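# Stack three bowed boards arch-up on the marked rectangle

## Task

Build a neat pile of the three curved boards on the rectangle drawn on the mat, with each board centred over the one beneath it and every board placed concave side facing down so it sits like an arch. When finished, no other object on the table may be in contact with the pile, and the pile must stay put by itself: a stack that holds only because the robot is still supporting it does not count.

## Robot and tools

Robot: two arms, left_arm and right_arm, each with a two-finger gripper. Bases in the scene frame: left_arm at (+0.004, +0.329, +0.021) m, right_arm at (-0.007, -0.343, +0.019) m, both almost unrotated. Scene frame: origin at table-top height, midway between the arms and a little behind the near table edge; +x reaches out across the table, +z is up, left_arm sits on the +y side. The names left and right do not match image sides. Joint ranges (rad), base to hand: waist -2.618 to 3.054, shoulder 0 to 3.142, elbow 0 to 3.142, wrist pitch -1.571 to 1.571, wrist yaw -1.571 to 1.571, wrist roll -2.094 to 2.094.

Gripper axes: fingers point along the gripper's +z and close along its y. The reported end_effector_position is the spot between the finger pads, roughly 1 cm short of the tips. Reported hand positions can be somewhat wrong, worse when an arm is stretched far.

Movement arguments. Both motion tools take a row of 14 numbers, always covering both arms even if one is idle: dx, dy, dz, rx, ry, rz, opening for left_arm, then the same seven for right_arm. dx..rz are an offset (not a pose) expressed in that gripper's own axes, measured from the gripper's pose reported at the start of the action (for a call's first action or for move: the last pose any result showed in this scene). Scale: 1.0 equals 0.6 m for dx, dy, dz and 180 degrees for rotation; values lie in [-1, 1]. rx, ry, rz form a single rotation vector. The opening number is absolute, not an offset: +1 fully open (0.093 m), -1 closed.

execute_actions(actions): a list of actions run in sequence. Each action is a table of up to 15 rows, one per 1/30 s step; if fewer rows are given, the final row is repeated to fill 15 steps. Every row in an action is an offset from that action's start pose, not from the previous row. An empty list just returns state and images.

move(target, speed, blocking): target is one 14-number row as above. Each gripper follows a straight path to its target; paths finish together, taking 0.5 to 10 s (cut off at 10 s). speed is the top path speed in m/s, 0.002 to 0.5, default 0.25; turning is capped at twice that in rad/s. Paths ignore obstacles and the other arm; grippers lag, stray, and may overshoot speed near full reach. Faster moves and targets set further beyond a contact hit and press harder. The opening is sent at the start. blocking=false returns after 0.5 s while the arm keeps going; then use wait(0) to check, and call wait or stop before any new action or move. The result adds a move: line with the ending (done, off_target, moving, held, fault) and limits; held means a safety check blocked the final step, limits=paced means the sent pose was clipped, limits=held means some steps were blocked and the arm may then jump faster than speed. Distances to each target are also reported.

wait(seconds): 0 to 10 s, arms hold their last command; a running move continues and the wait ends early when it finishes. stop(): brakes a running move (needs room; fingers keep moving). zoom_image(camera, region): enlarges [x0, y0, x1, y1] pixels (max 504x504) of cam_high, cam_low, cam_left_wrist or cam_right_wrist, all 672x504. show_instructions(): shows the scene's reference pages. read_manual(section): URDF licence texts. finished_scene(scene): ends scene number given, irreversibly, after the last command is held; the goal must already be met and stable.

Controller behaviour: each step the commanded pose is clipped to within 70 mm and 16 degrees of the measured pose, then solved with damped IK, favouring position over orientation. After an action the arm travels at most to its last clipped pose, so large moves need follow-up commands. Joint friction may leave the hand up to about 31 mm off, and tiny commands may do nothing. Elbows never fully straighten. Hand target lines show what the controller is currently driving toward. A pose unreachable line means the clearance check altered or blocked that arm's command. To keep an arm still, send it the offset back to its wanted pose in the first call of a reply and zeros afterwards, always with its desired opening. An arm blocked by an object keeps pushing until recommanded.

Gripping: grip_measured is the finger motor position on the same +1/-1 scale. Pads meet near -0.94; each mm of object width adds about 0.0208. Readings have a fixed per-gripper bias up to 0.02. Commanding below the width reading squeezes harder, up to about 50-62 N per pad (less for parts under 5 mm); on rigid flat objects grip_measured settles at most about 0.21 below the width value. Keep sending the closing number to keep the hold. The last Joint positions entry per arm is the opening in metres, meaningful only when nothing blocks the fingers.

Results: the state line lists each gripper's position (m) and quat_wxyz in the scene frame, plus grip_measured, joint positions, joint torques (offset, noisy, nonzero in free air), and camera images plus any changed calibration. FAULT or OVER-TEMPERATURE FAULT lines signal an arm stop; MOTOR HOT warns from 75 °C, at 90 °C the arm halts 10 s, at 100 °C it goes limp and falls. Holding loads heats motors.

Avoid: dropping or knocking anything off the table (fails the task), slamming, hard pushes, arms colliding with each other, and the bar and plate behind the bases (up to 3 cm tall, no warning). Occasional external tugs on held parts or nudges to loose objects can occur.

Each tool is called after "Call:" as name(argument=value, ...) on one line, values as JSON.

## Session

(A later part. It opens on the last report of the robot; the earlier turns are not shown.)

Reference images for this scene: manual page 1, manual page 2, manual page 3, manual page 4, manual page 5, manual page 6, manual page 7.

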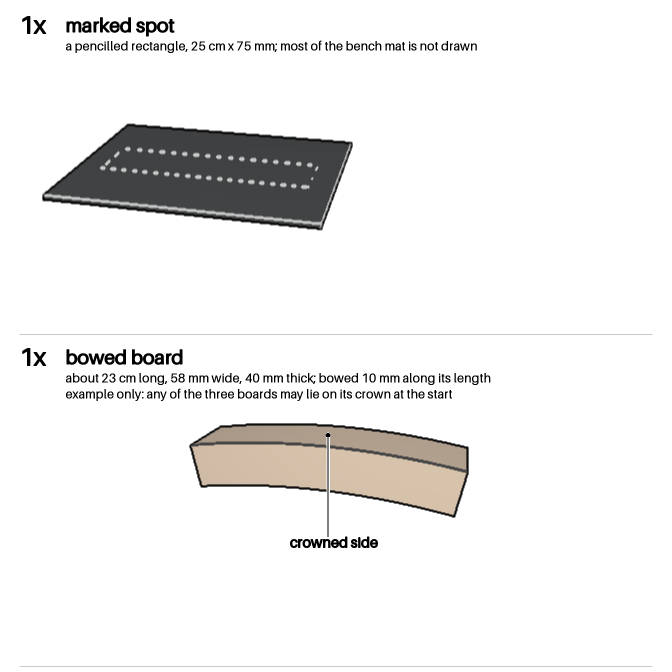

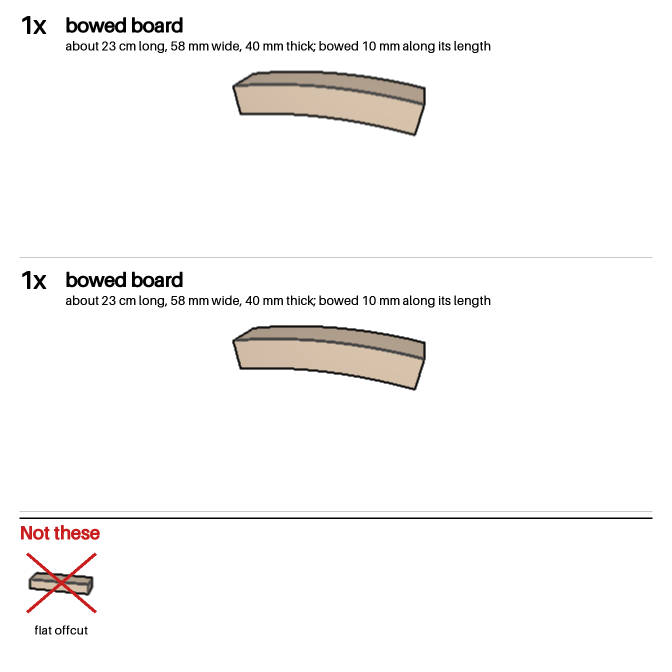

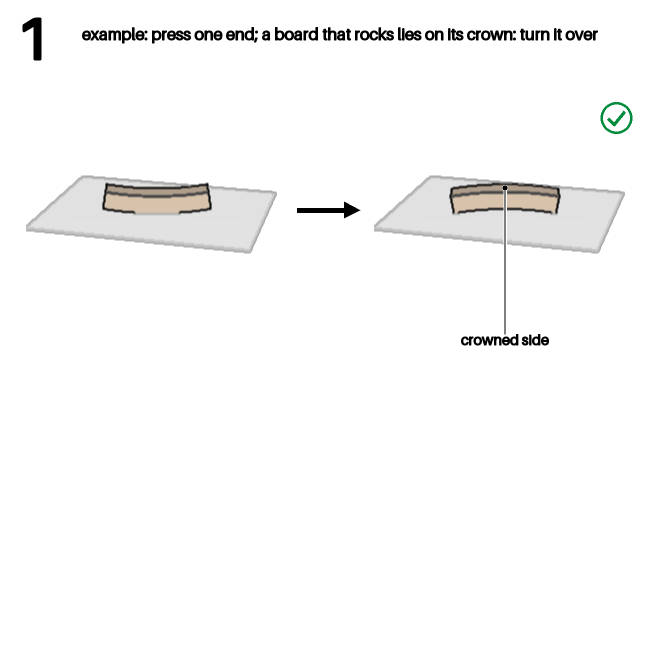

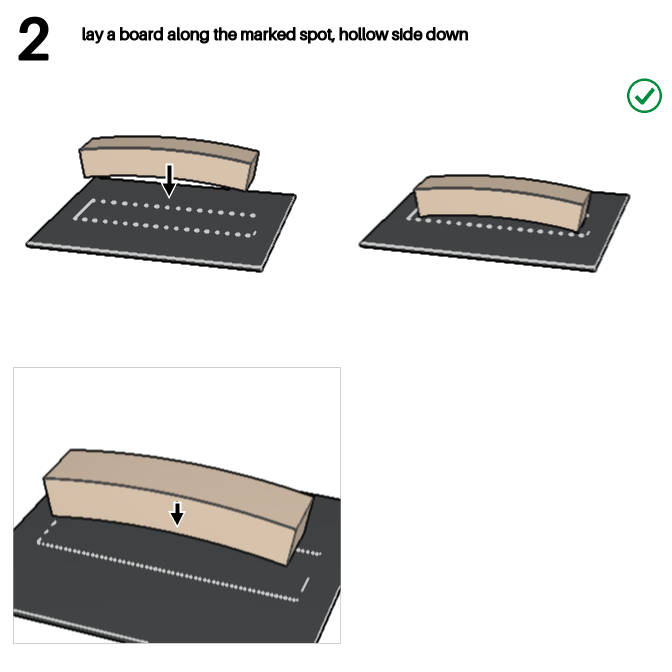

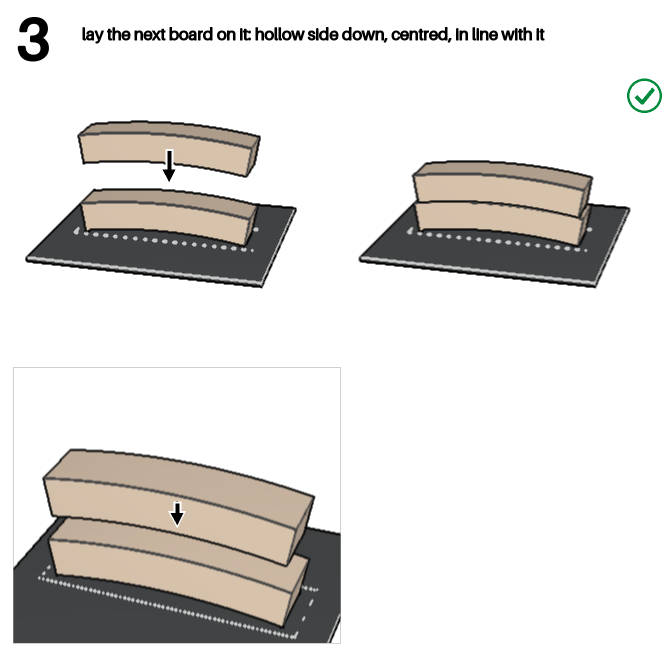

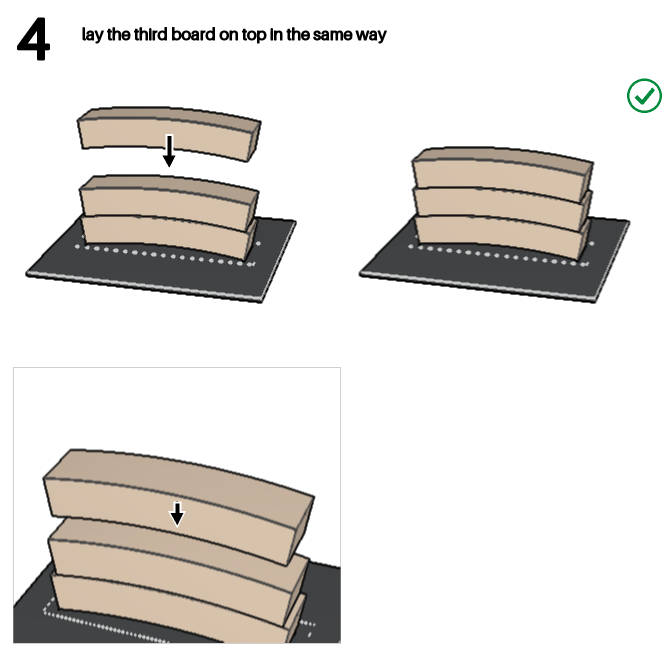

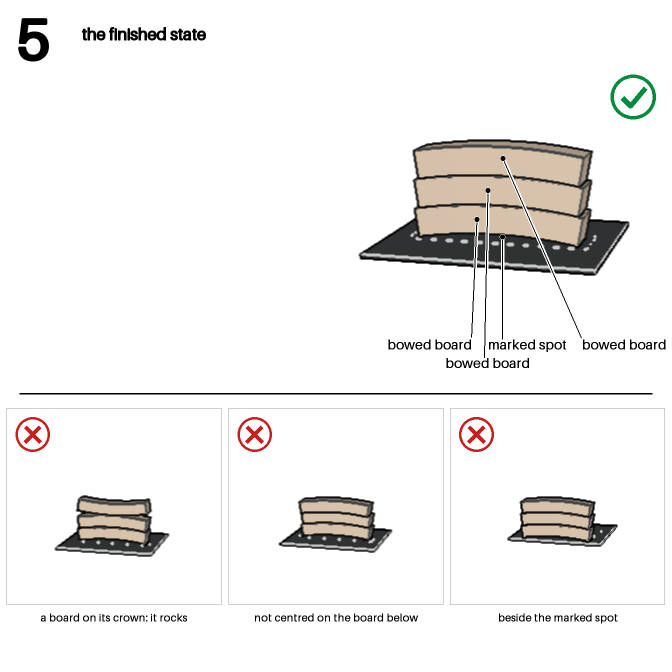

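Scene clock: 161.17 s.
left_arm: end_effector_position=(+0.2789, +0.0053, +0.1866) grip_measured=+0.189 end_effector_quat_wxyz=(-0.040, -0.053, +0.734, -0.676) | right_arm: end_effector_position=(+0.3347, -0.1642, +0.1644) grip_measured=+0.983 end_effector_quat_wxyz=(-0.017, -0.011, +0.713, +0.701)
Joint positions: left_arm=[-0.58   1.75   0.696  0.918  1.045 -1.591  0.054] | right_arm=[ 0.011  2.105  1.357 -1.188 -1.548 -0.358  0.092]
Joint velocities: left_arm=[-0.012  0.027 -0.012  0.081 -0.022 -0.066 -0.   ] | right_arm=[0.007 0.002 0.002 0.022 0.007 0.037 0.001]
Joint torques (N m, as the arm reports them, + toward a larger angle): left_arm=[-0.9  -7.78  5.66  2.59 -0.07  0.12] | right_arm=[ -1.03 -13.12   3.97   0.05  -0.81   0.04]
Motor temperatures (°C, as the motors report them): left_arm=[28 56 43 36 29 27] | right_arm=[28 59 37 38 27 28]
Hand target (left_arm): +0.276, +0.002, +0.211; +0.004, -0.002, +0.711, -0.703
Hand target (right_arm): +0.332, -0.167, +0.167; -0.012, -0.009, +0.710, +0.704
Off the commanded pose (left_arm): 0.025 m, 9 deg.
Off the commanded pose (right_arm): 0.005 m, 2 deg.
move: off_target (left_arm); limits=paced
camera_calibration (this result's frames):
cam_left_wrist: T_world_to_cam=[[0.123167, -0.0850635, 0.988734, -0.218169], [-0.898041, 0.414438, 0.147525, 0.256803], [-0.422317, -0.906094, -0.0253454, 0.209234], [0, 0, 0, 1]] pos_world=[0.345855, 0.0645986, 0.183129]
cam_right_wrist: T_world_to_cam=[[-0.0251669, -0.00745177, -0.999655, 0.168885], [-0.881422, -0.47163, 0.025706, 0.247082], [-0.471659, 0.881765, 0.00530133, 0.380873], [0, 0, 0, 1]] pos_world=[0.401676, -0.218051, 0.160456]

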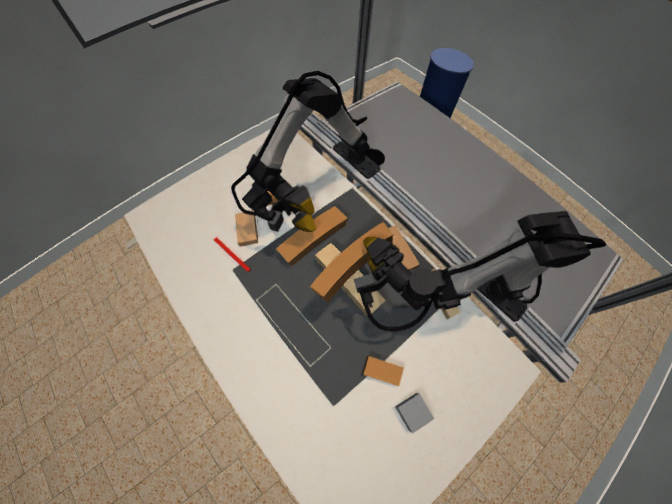

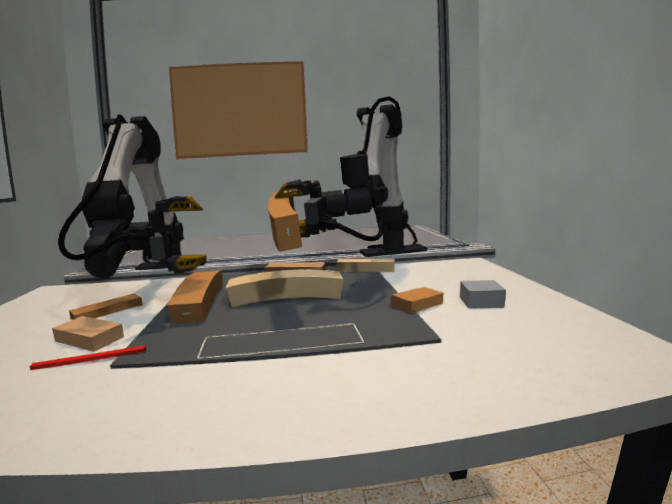

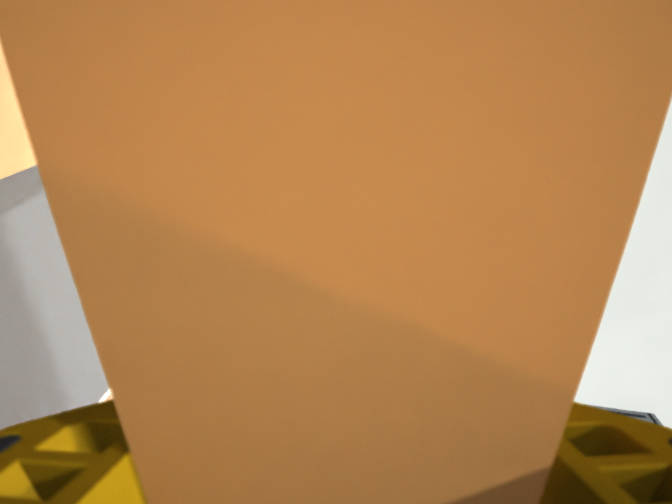

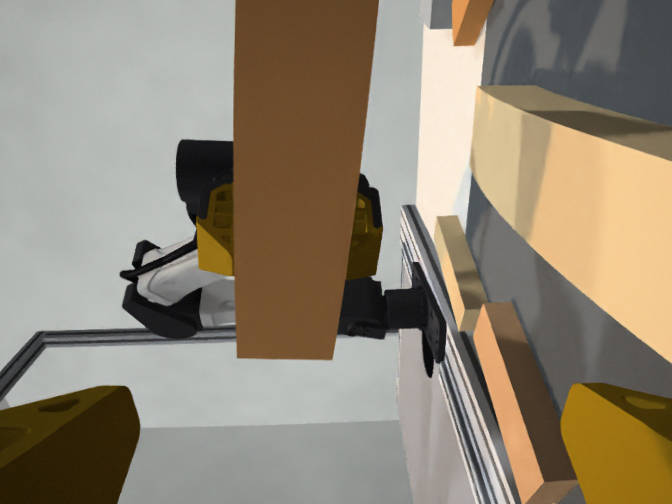

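Call:
move(target=[0.005,-0.042,0.005,0.05,0.01,0.085,-0.25,0.012,0.035,0.17,0,0,0,1], speed=0.12)

Scene clock: 166.10 s.
left_arm: end_effector_position=(+0.2834, +0.0013, +0.1871) grip_measured=+0.189 end_effector_quat_wxyz=(-0.000, -0.001, +0.710, -0.704) | right_arm: end_effector_position=(+0.3198, -0.0659, +0.1920) grip_measured=+0.983 end_effector_quat_wxyz=(-0.106, -0.106, +0.698, +0.701)
Joint positions: left_arm=[-0.58   1.853  0.696  1.171  1.061 -1.591  0.054] | right_arm=[ 0.28   2.172  1.585 -1.15  -1.569 -0.167  0.092]
Joint velocities: left_arm=[ 0.007  0.027  0.007  0.037 -0.022 -0.022  0.   ] | right_arm=[-0.012 -0.002 -0.007  0.051 -0.007 -0.007  0.001]
Joint torques (N m, as the arm reports them, + toward a larger angle): left_arm=[-0.29 -8.16  5.13  2.58 -0.02  0.15] | right_arm=[  0.18 -10.45   7.05   0.23  -0.84  -0.03]
Motor temperatures (°C, as the motors report them): left_arm=[28 56 42 39 29 27] | right_arm=[28 58 37 38 27 28]
Hand target (left_arm): +0.278, +0.001, +0.211; +0.043, +0.052, +0.684, -0.727
Hand target (right_arm): +0.323, -0.062, +0.184; -0.112, -0.104, +0.696, +0.702
Off the commanded pose (left_arm): 0.025 m, 9 deg.
Off the commanded pose (right_arm): 0.010 m, 15 deg.
joint sent to its limit (right arm) — the command would take joint 5 (wrist yaw) past its lower limit, so that joint was sent only as far as its limit.
move: off_target (left_arm, right_arm)
camera_calibration (this result's frames):
cam_left_wrist: T_world_to_cam=[[-0.00702597, -0.012584, 0.999896, -0.184843], [-0.899753, 0.436398, -0.000830104, 0.290572], [-0.436343, -0.899665, -0.0143886, 0.209398], [0, 0, 0, 1]] pos_world=[0.351514, 0.0592567, 0.188078]
cam_right_wrist: T_world_to_cam=[[-0.0184317, 0.00825436, -0.999796, 0.195661], [-0.72957, -0.683862, 0.00780396, 0.220552], [-0.683658, 0.729565, 0.0186269, 0.342249], [0, 0, 0, 1]] pos_world=[0.398495, -0.100481, 0.187525]

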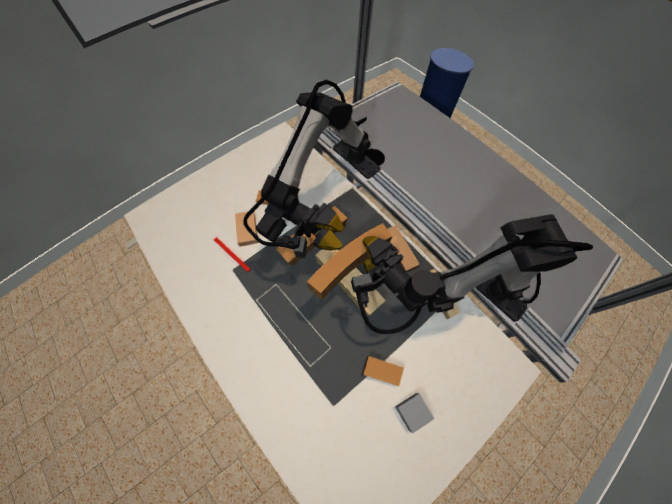

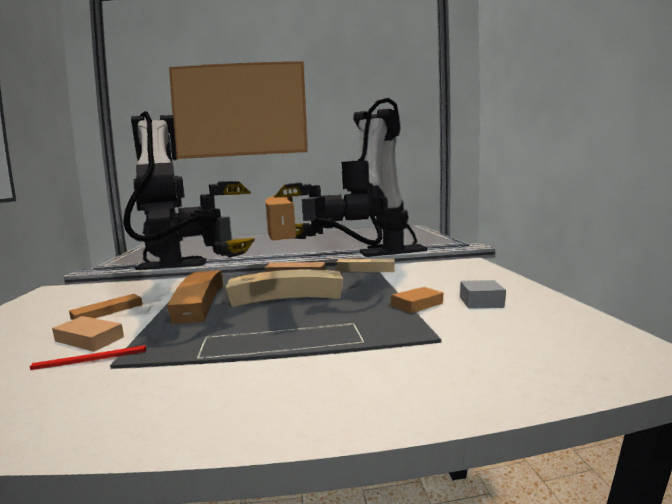

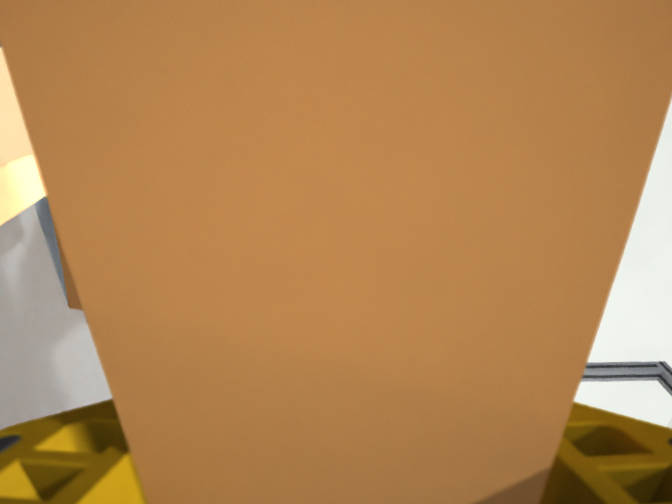

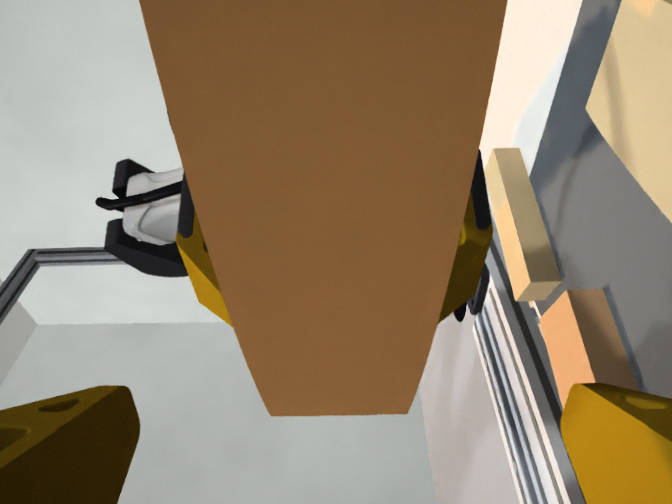

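Call:
execute_actions(actions=[[[0.008,-0.042,0,0.03,-0.07,0.045,-0.25,0,-0.01,0,0,0,0,1]],[[0.0,-0.045,0,0.03,-0.07,0.045,-0.25,0,0,0,0,0,0,1]],[[0.0,-0.045,0,0.03,-0.04,0.045,-0.25,0,0,0,0,0,0,1]]])

Scene clock: 175.47 s.
left_arm: end_effector_position=(+0.2749, +0.0056, +0.1436) grip_measured=+0.189 end_effector_quat_wxyz=(+0.192, -0.164, +0.731, -0.634) | right_arm: end_effector_position=(+0.3200, -0.0658, +0.1919) grip_measured=+0.983 end_effector_quat_wxyz=(-0.103, -0.109, +0.697, +0.701)
Joint positions: left_arm=[-0.818  1.733  0.428  1.186  0.309 -1.474  0.054] | right_arm=[ 0.28   2.172  1.585 -1.147 -1.569 -0.171  0.092]
Joint velocities: left_arm=[ 0.002 -0.002 -0.007 -0.066 -0.051  0.007  0.001] | right_arm=[-0.017 -0.002 -0.012 -0.066  0.022 -0.037  0.001]
Joint torques (N m, as the arm reports them, + toward a larger angle): left_arm=[-0.68 -8.21  4.96  2.76 -0.17  0.18] | right_arm=[ -0.08 -12.64   6.29   0.13  -0.81  -0.05]
Motor temperatures (°C, as the motors report them): left_arm=[28 56 42 43 29 27] | right_arm=[28 56 37 38 27 28]
Hand target (left_arm): +0.276, +0.004, +0.183; +0.236, -0.131, +0.689, -0.673
Hand target (right_arm): +0.320, -0.066, +0.192; -0.103, -0.109, +0.697, +0.701
Off the commanded pose (left_arm): 0.040 m, 10 deg.
Off the commanded pose (right_arm): 0.000 m, 0 deg.
camera_calibration (this result's frames):
cam_left_wrist: T_world_to_cam=[[-0.0087025, -0.150899, 0.988511, -0.138516], [-0.998306, -0.0555591, -0.01727, 0.313227], [0.0575268, -0.986987, -0.15016, 0.09322], [0, 0, 0, 1]] pos_world=[0.306128, 0.0885075, 0.156332]
cam_right_wrist: T_world_to_cam=[[-0.0122384, 0.0101754, -0.999873, 0.193791], [-0.72962, -0.683849, 0.00197119, 0.221865], [-0.683743, 0.729552, 0.0157935, 0.342905], [0, 0, 0, 1]] pos_world=[0.398707, -0.100417, 0.187913]

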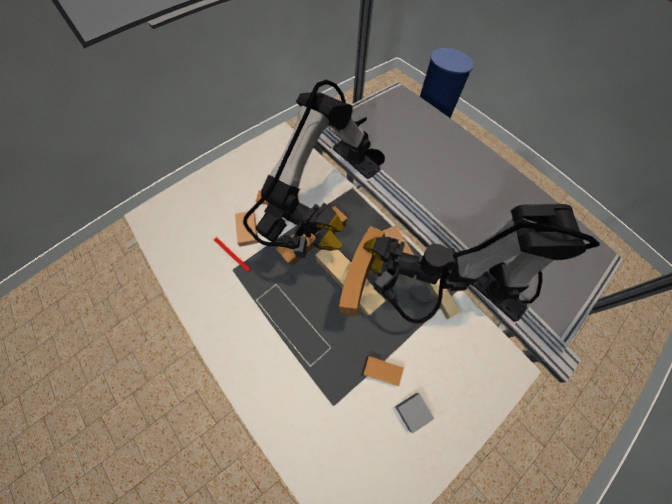

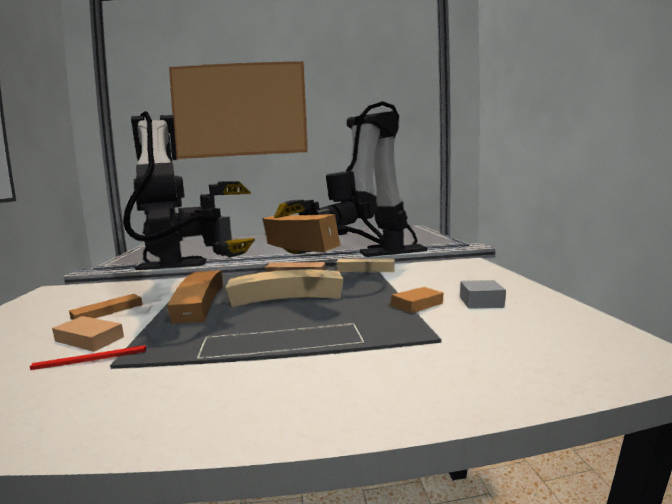

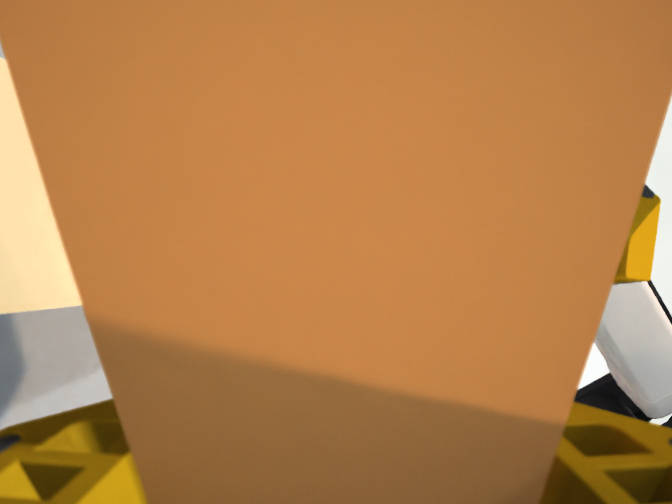

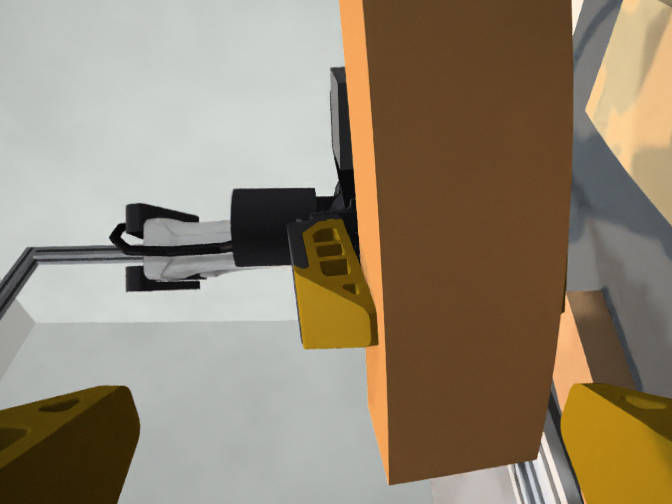

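Call:
execute_actions(actions=[[[0,-0.11,0.0,0.09,0,0.02,-0.25,0,0,0,0,0,0,1]],[[0,-0.1,0.0,0.075,0,0.02,-0.25,0,0,0,0,0,0,1]]])

Scene clock: 180.03 s.
left_arm: end_effector_position=(+0.2758, +0.0027, +0.1762) grip_measured=+0.189 end_effector_quat_wxyz=(+0.200, -0.156, +0.676, -0.692) | right_arm: end_effector_position=(+0.3200, -0.0658, +0.1919) grip_measured=+0.983 end_effector_quat_wxyz=(-0.103, -0.109, +0.697, +0.701)
Joint positions: left_arm=[-0.818  1.773  0.428  1.394  0.316 -1.544  0.054] | right_arm=[ 0.28   2.172  1.585 -1.147 -1.569 -0.171  0.092]
Joint velocities: left_arm=[-0.017  0.002  0.012  0.037 -0.051 -0.051  0.   ] | right_arm=[-0.012  0.007  0.007 -0.007  0.022  0.051  0.   ]
Joint torques (N m, as the arm reports them, + toward a larger angle): left_arm=[-0.56 -6.79  5.91  2.97 -0.02  0.1 ] | right_arm=[ -0.23 -12.58   6.28   0.12  -0.76  -0.04]
Motor temperatures (°C, as the motors report them): left_arm=[28 56 42 45 29 27] | right_arm=[28 56 37 37 27 28]
Hand target (left_arm): +0.272, +0.001, +0.219; +0.234, -0.115, +0.623, -0.737
Hand target (right_arm): +0.320, -0.066, +0.192; -0.103, -0.109, +0.697, +0.701
Off the commanded pose (left_arm): 0.044 m, 11 deg.
Off the commanded pose (right_arm): 0.000 m, 0 deg.
camera_calibration (this result's frames):
cam_left_wrist: T_world_to_cam=[[-0.0709214, -0.00311642, 0.997477, -0.155992], [-0.995897, -0.0561285, -0.0709844, 0.323358], [0.0562082, -0.998419, 0.000877079, 0.0689351], [0, 0, 0, 1]] pos_world=[0.307093, 0.0864896, 0.178491]
cam_right_wrist: T_world_to_cam=[[-0.0122384, 0.0101754, -0.999873, 0.193791], [-0.72962, -0.683849, 0.00197119, 0.221865], [-0.683743, 0.729552, 0.0157935, 0.342905], [0, 0, 0, 1]] pos_world=[0.398707, -0.100417, 0.187913]

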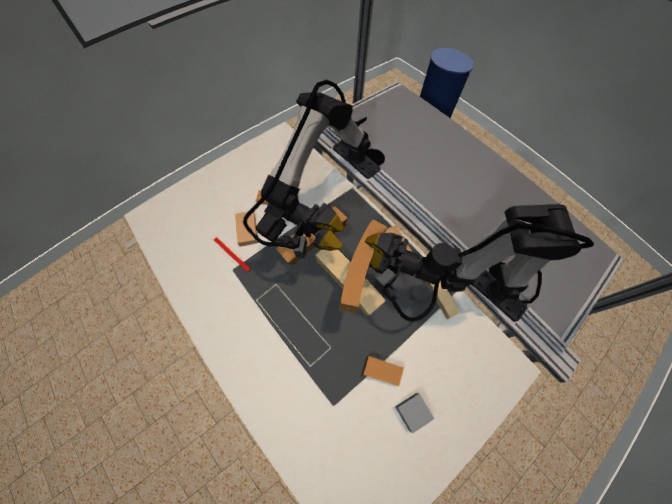

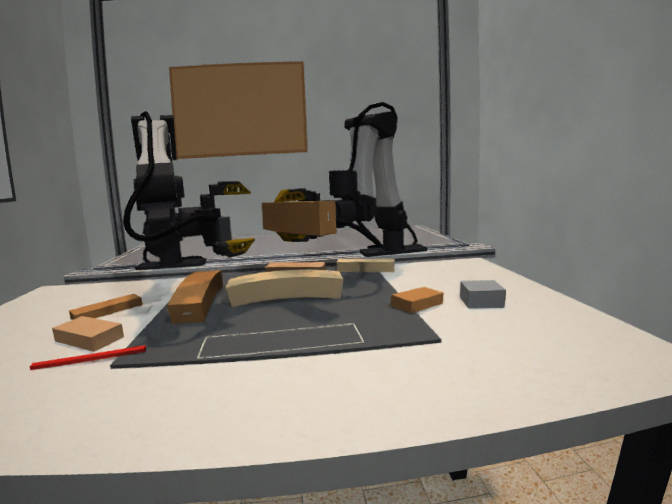

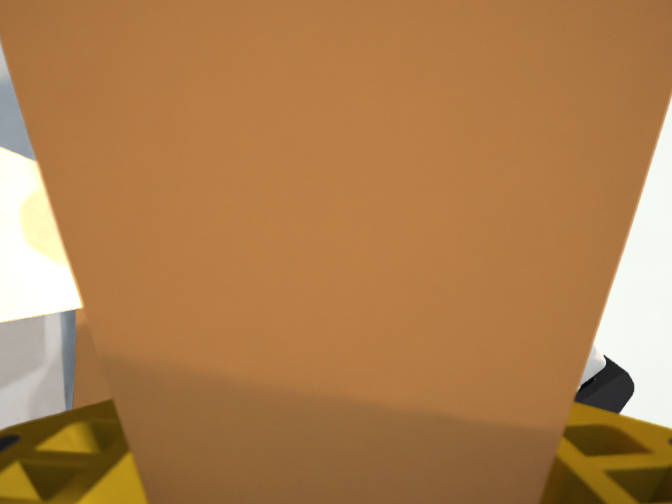

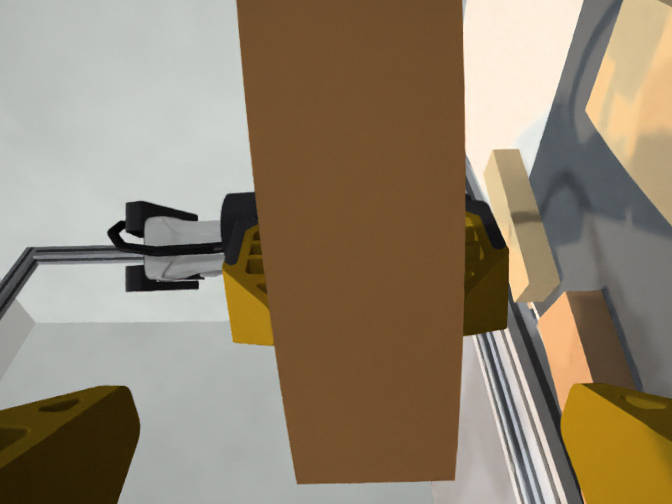

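Call:
execute_actions(actions=[[[0.02,-0.08,0.05,0.06,0,0.035,-0.25,-0.02,-0.01,0.07,0,0,0,1]],[[0.02,-0.08,0.05,0.06,0,0.035,-0.25,-0.01,0,0.04,0,0,0,1]]])

Scene clock: 184.77 s.
left_arm: end_effector_position=(+0.2653, -0.0492, +0.1724) grip_measured=+0.189 end_effector_quat_wxyz=(+0.212, -0.113, +0.679, -0.693) | right_arm: end_effector_position=(+0.3054, -0.0023, +0.2025) grip_measured=+0.983 end_effector_quat_wxyz=(-0.145, -0.175, +0.685, +0.692)
Joint positions: left_arm=[-0.948  1.891  0.558  1.397  0.231 -1.465  0.054] | right_arm=[ 0.436  2.26   1.78  -1.118 -1.566 -0.069  0.092]
Joint velocities: left_arm=[-0.012 -0.002  0.002 -0.037 -0.037  0.022  0.001] | right_arm=[-0.007 -0.002 -0.017  0.081 -0.007  0.007 -0.001]
Joint torques (N m, as the arm reports them, + toward a larger angle): left_arm=[-0.47 -7.89  7.74  2.85 -0.25  0.15] | right_arm=[  0.27 -11.52   7.4    0.41  -0.89   0.06]
Motor temperatures (°C, as the motors report them): left_arm=[28 55 42 47 29 27] | right_arm=[28 56 37 37 27 28]
Hand target (left_arm): +0.268, -0.052, +0.220; +0.254, -0.083, +0.620, -0.738
Hand target (right_arm): +0.308, +0.001, +0.194; -0.154, -0.169, +0.684, +0.693
Off the commanded pose (left_arm): 0.049 m, 11 deg.
Off the commanded pose (right_arm): 0.010 m, 3 deg.
camera_calibration (this result's frames):
cam_left_wrist: T_world_to_cam=[[-0.147212, -0.0215286, 0.988871, -0.132283], [-0.988995, -0.0117068, -0.147485, 0.323279], [0.0147516, -0.9997, -0.0195683, 0.0321636], [0, 0, 0, 1]] pos_world=[0.299773, 0.0330906, 0.179119]
cam_right_wrist: T_world_to_cam=[[0.019097, 0.0204103, -0.999609, 0.193905], [-0.613943, -0.788859, -0.0278362, 0.225101], [-0.789119, 0.614235, -0.00253407, 0.322051], [0, 0, 0, 1]] pos_world=[0.388632, -0.0241993, 0.200911]

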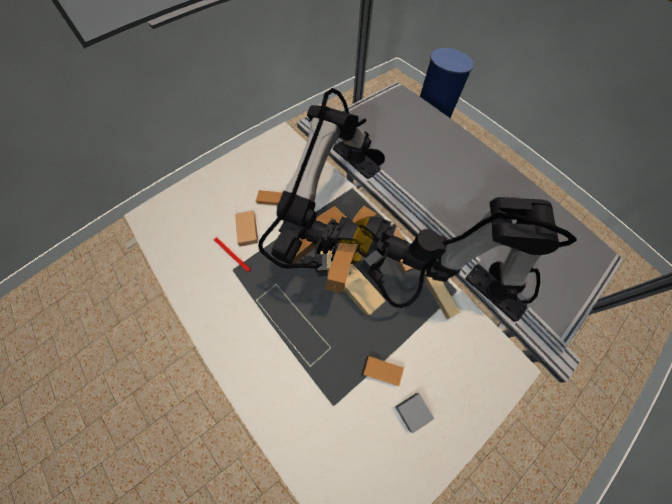

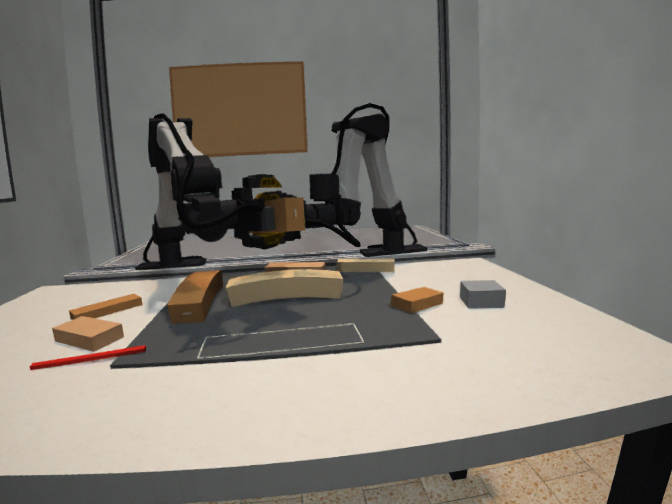

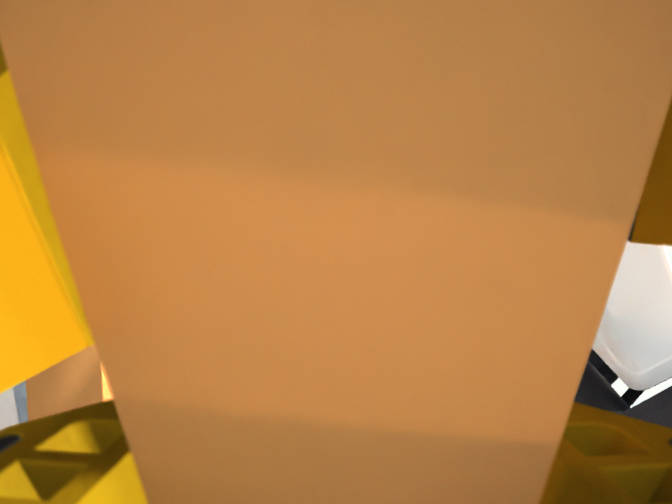

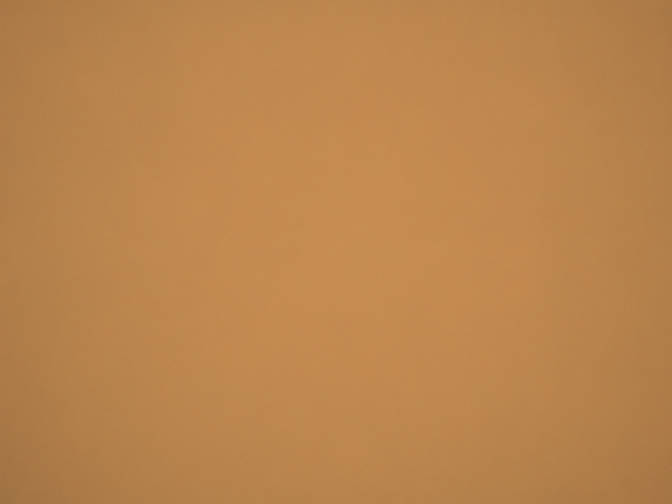

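Call:
execute_actions(actions=[[[0.0,-0.08,0.0,0.055,0,0.07,-0.25,0,-0.035,-0.035,0,0,0,1]],[[0.0,-0.08,0.0,0.055,0,0.05,-0.25,0,-0.015,0,0,0,0,1]]])

Scene clock: 187.80 s.
left_arm: end_effector_position=(+0.2587, -0.0526, +0.1718) grip_measured=+0.189 end_effector_quat_wxyz=(+0.274, -0.023, +0.689, -0.670) | right_arm: end_effector_position=(+0.3174, -0.0198, +0.1933) grip_measured=+0.983 end_effector_quat_wxyz=(-0.113, -0.174, +0.685, +0.699)
Joint positions: left_arm=[-0.95   1.891  0.558  1.395  0.269 -1.245  0.054] | right_arm=[ 0.387  2.26   1.741 -1.109 -1.567 -0.145  0.092]
Joint velocities: left_arm=[ 0.007  0.022  0.017 -0.022  0.051  0.007 -0.   ] | right_arm=[-0.002 -0.007 -0.002 -0.007 -0.007  0.066 -0.001]
Joint torques (N m, as the arm reports them, + toward a larger angle): left_arm=[-0.8  -9.15  4.9   2.85  0.11  0.29] | right_arm=[ -0.18 -12.41   6.22   0.35  -0.75  -0.05]
Motor temperatures (°C, as the motors report them): left_arm=[28 55 42 48 29 27] | right_arm=[28 56 37 37 27 28]
Hand target (left_arm): +0.249, -0.053, +0.216; +0.312, +0.018, +0.631, -0.710
Hand target (right_arm): +0.318, -0.020, +0.184; -0.118, -0.168, +0.687, +0.697
Off the commanded pose (left_arm): 0.047 m, 11 deg.
Off the commanded pose (right_arm): 0.009 m, 1 deg.
camera_calibration (this result's frames):
cam_left_wrist: T_world_to_cam=[[-0.340684, -0.108071, 0.933946, -0.0777681], [-0.940177, 0.0401941, -0.338306, 0.339451], [-0.000978142, -0.99333, -0.115299, 0.0497362], [0, 0, 0, 1]] pos_world=[0.292698, 0.0273561, 0.193204]
cam_right_wrist: T_world_to_cam=[[0.0611658, 0.038915, -0.997369, 0.171458], [-0.649701, -0.757017, -0.0693813, 0.238412], [-0.757725, 0.652235, -0.0210204, 0.336547], [0, 0, 0, 1]] pos_world=[0.399419, -0.0456983, 0.194622]

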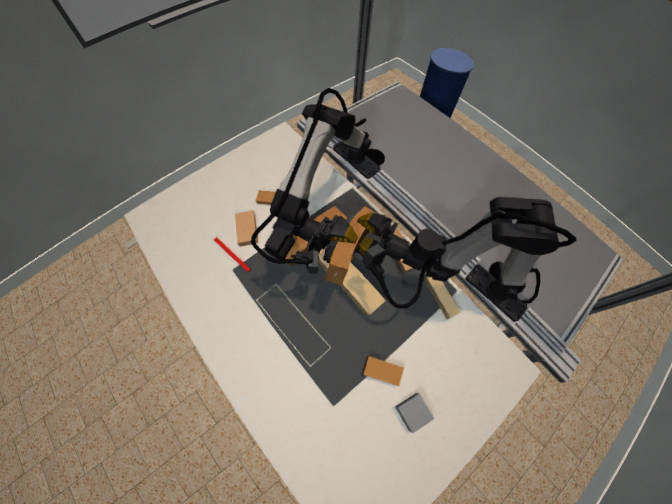

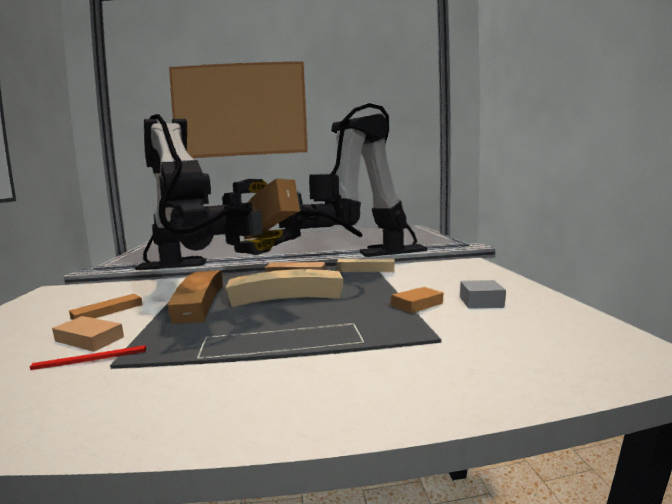

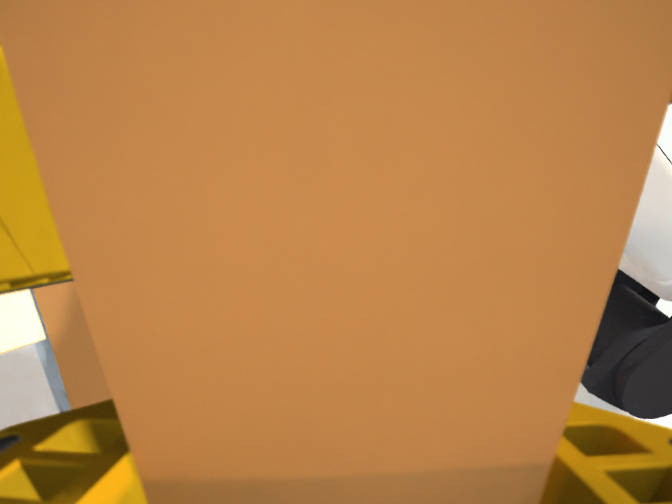

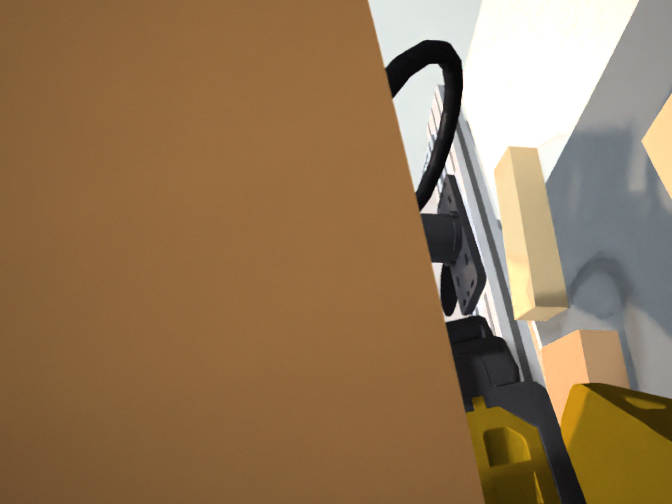

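Call:
execute_actions(actions=[[[0.0,-0.08,0.0,0.055,0,-0.07,-0.25,0,0,0,0,0,0,1]],[[0.0,-0.08,0.0,0.055,0,-0.06,-0.25,0,0,0,0,0,0,1]]])

Scene clock: 190.97 s.
left_arm: end_effector_position=(+0.2517, -0.0567, +0.1809) grip_measured=+0.189 end_effector_quat_wxyz=(-0.102, +0.181, -0.652, +0.729) | right_arm: end_effector_position=(+0.3173, -0.0198, +0.1924) grip_measured=+0.983 end_effector_quat_wxyz=(-0.113, -0.174, +0.687, +0.697)
Joint positions: left_arm=[-0.971  1.887  0.558  1.427  0.259 -1.74   0.054] | right_arm=[ 0.387  2.26   1.741 -1.11  -1.561 -0.146  0.092]
Joint velocities: left_arm=[-0.017 -0.002  0.012  0.051 -0.037 -0.037  0.001] | right_arm=[-0.002  0.007 -0.007 -0.022  0.095  0.022  0.001]
Joint torques (N m, as the arm reports them, + toward a larger angle): left_arm=[-1.15 -8.8   5.1   2.63 -0.1  -0.01] | right_arm=[ -0.36 -13.98   6.46   0.28  -0.83  -0.04]
Motor temperatures (°C, as the motors report them): left_arm=[28 55 41 49 29 27] | right_arm=[28 56 37 37 28 28]
Hand target (left_arm): +0.244, -0.057, +0.219; -0.112, +0.154, -0.607, +0.772
Hand target (right_arm): +0.317, -0.020, +0.193; -0.112, -0.174, +0.684, +0.699
Off the commanded pose (left_arm): 0.040 m, 8 deg.
Off the commanded pose (right_arm): 0.001 m, 0 deg.
camera_calibration (this result's frames):
cam_left_wrist: T_world_to_cam=[[0.0824278, 0.120724, 0.989258, -0.192667], [-0.99566, 0.0530136, 0.0764917, 0.275821], [-0.0432097, -0.991269, 0.12457, 0.014045], [0, 0, 0, 1]] pos_world=[0.291112, 0.0225597, 0.16775]
cam_right_wrist: T_world_to_cam=[[0.0634167, 0.0337068, -0.997418, 0.169705], [-0.649294, -0.757591, -0.0668848, 0.237598], [-0.757889, 0.651859, -0.0261582, 0.337499], [0, 0, 0, 1]] pos_world=[0.399296, -0.04572, 0.193987]

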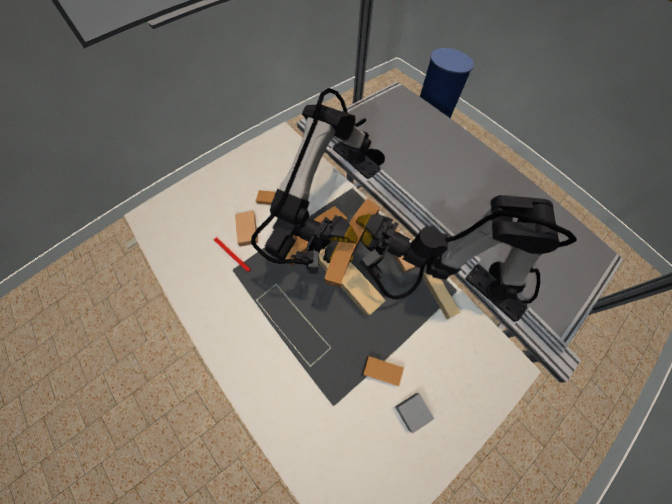

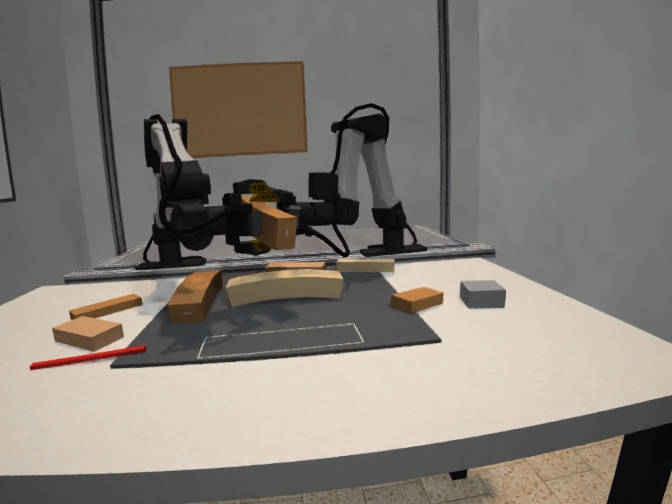

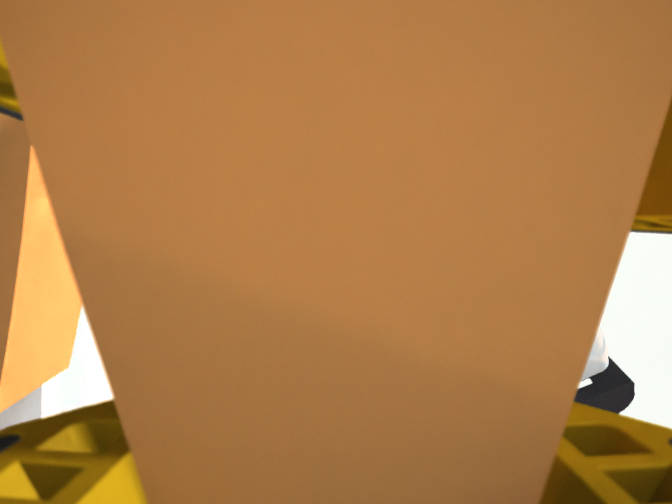

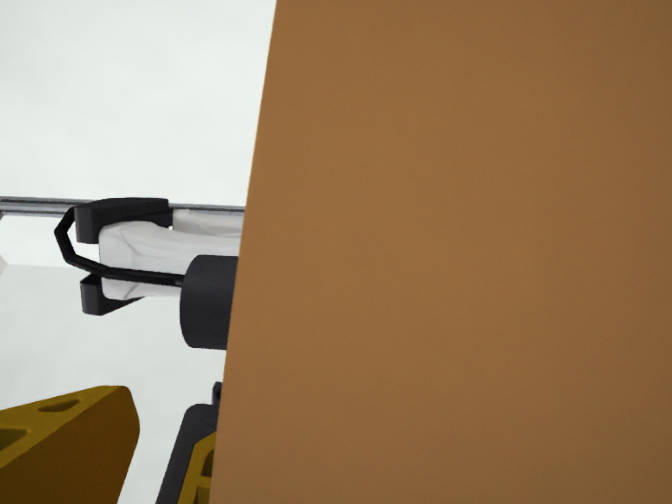

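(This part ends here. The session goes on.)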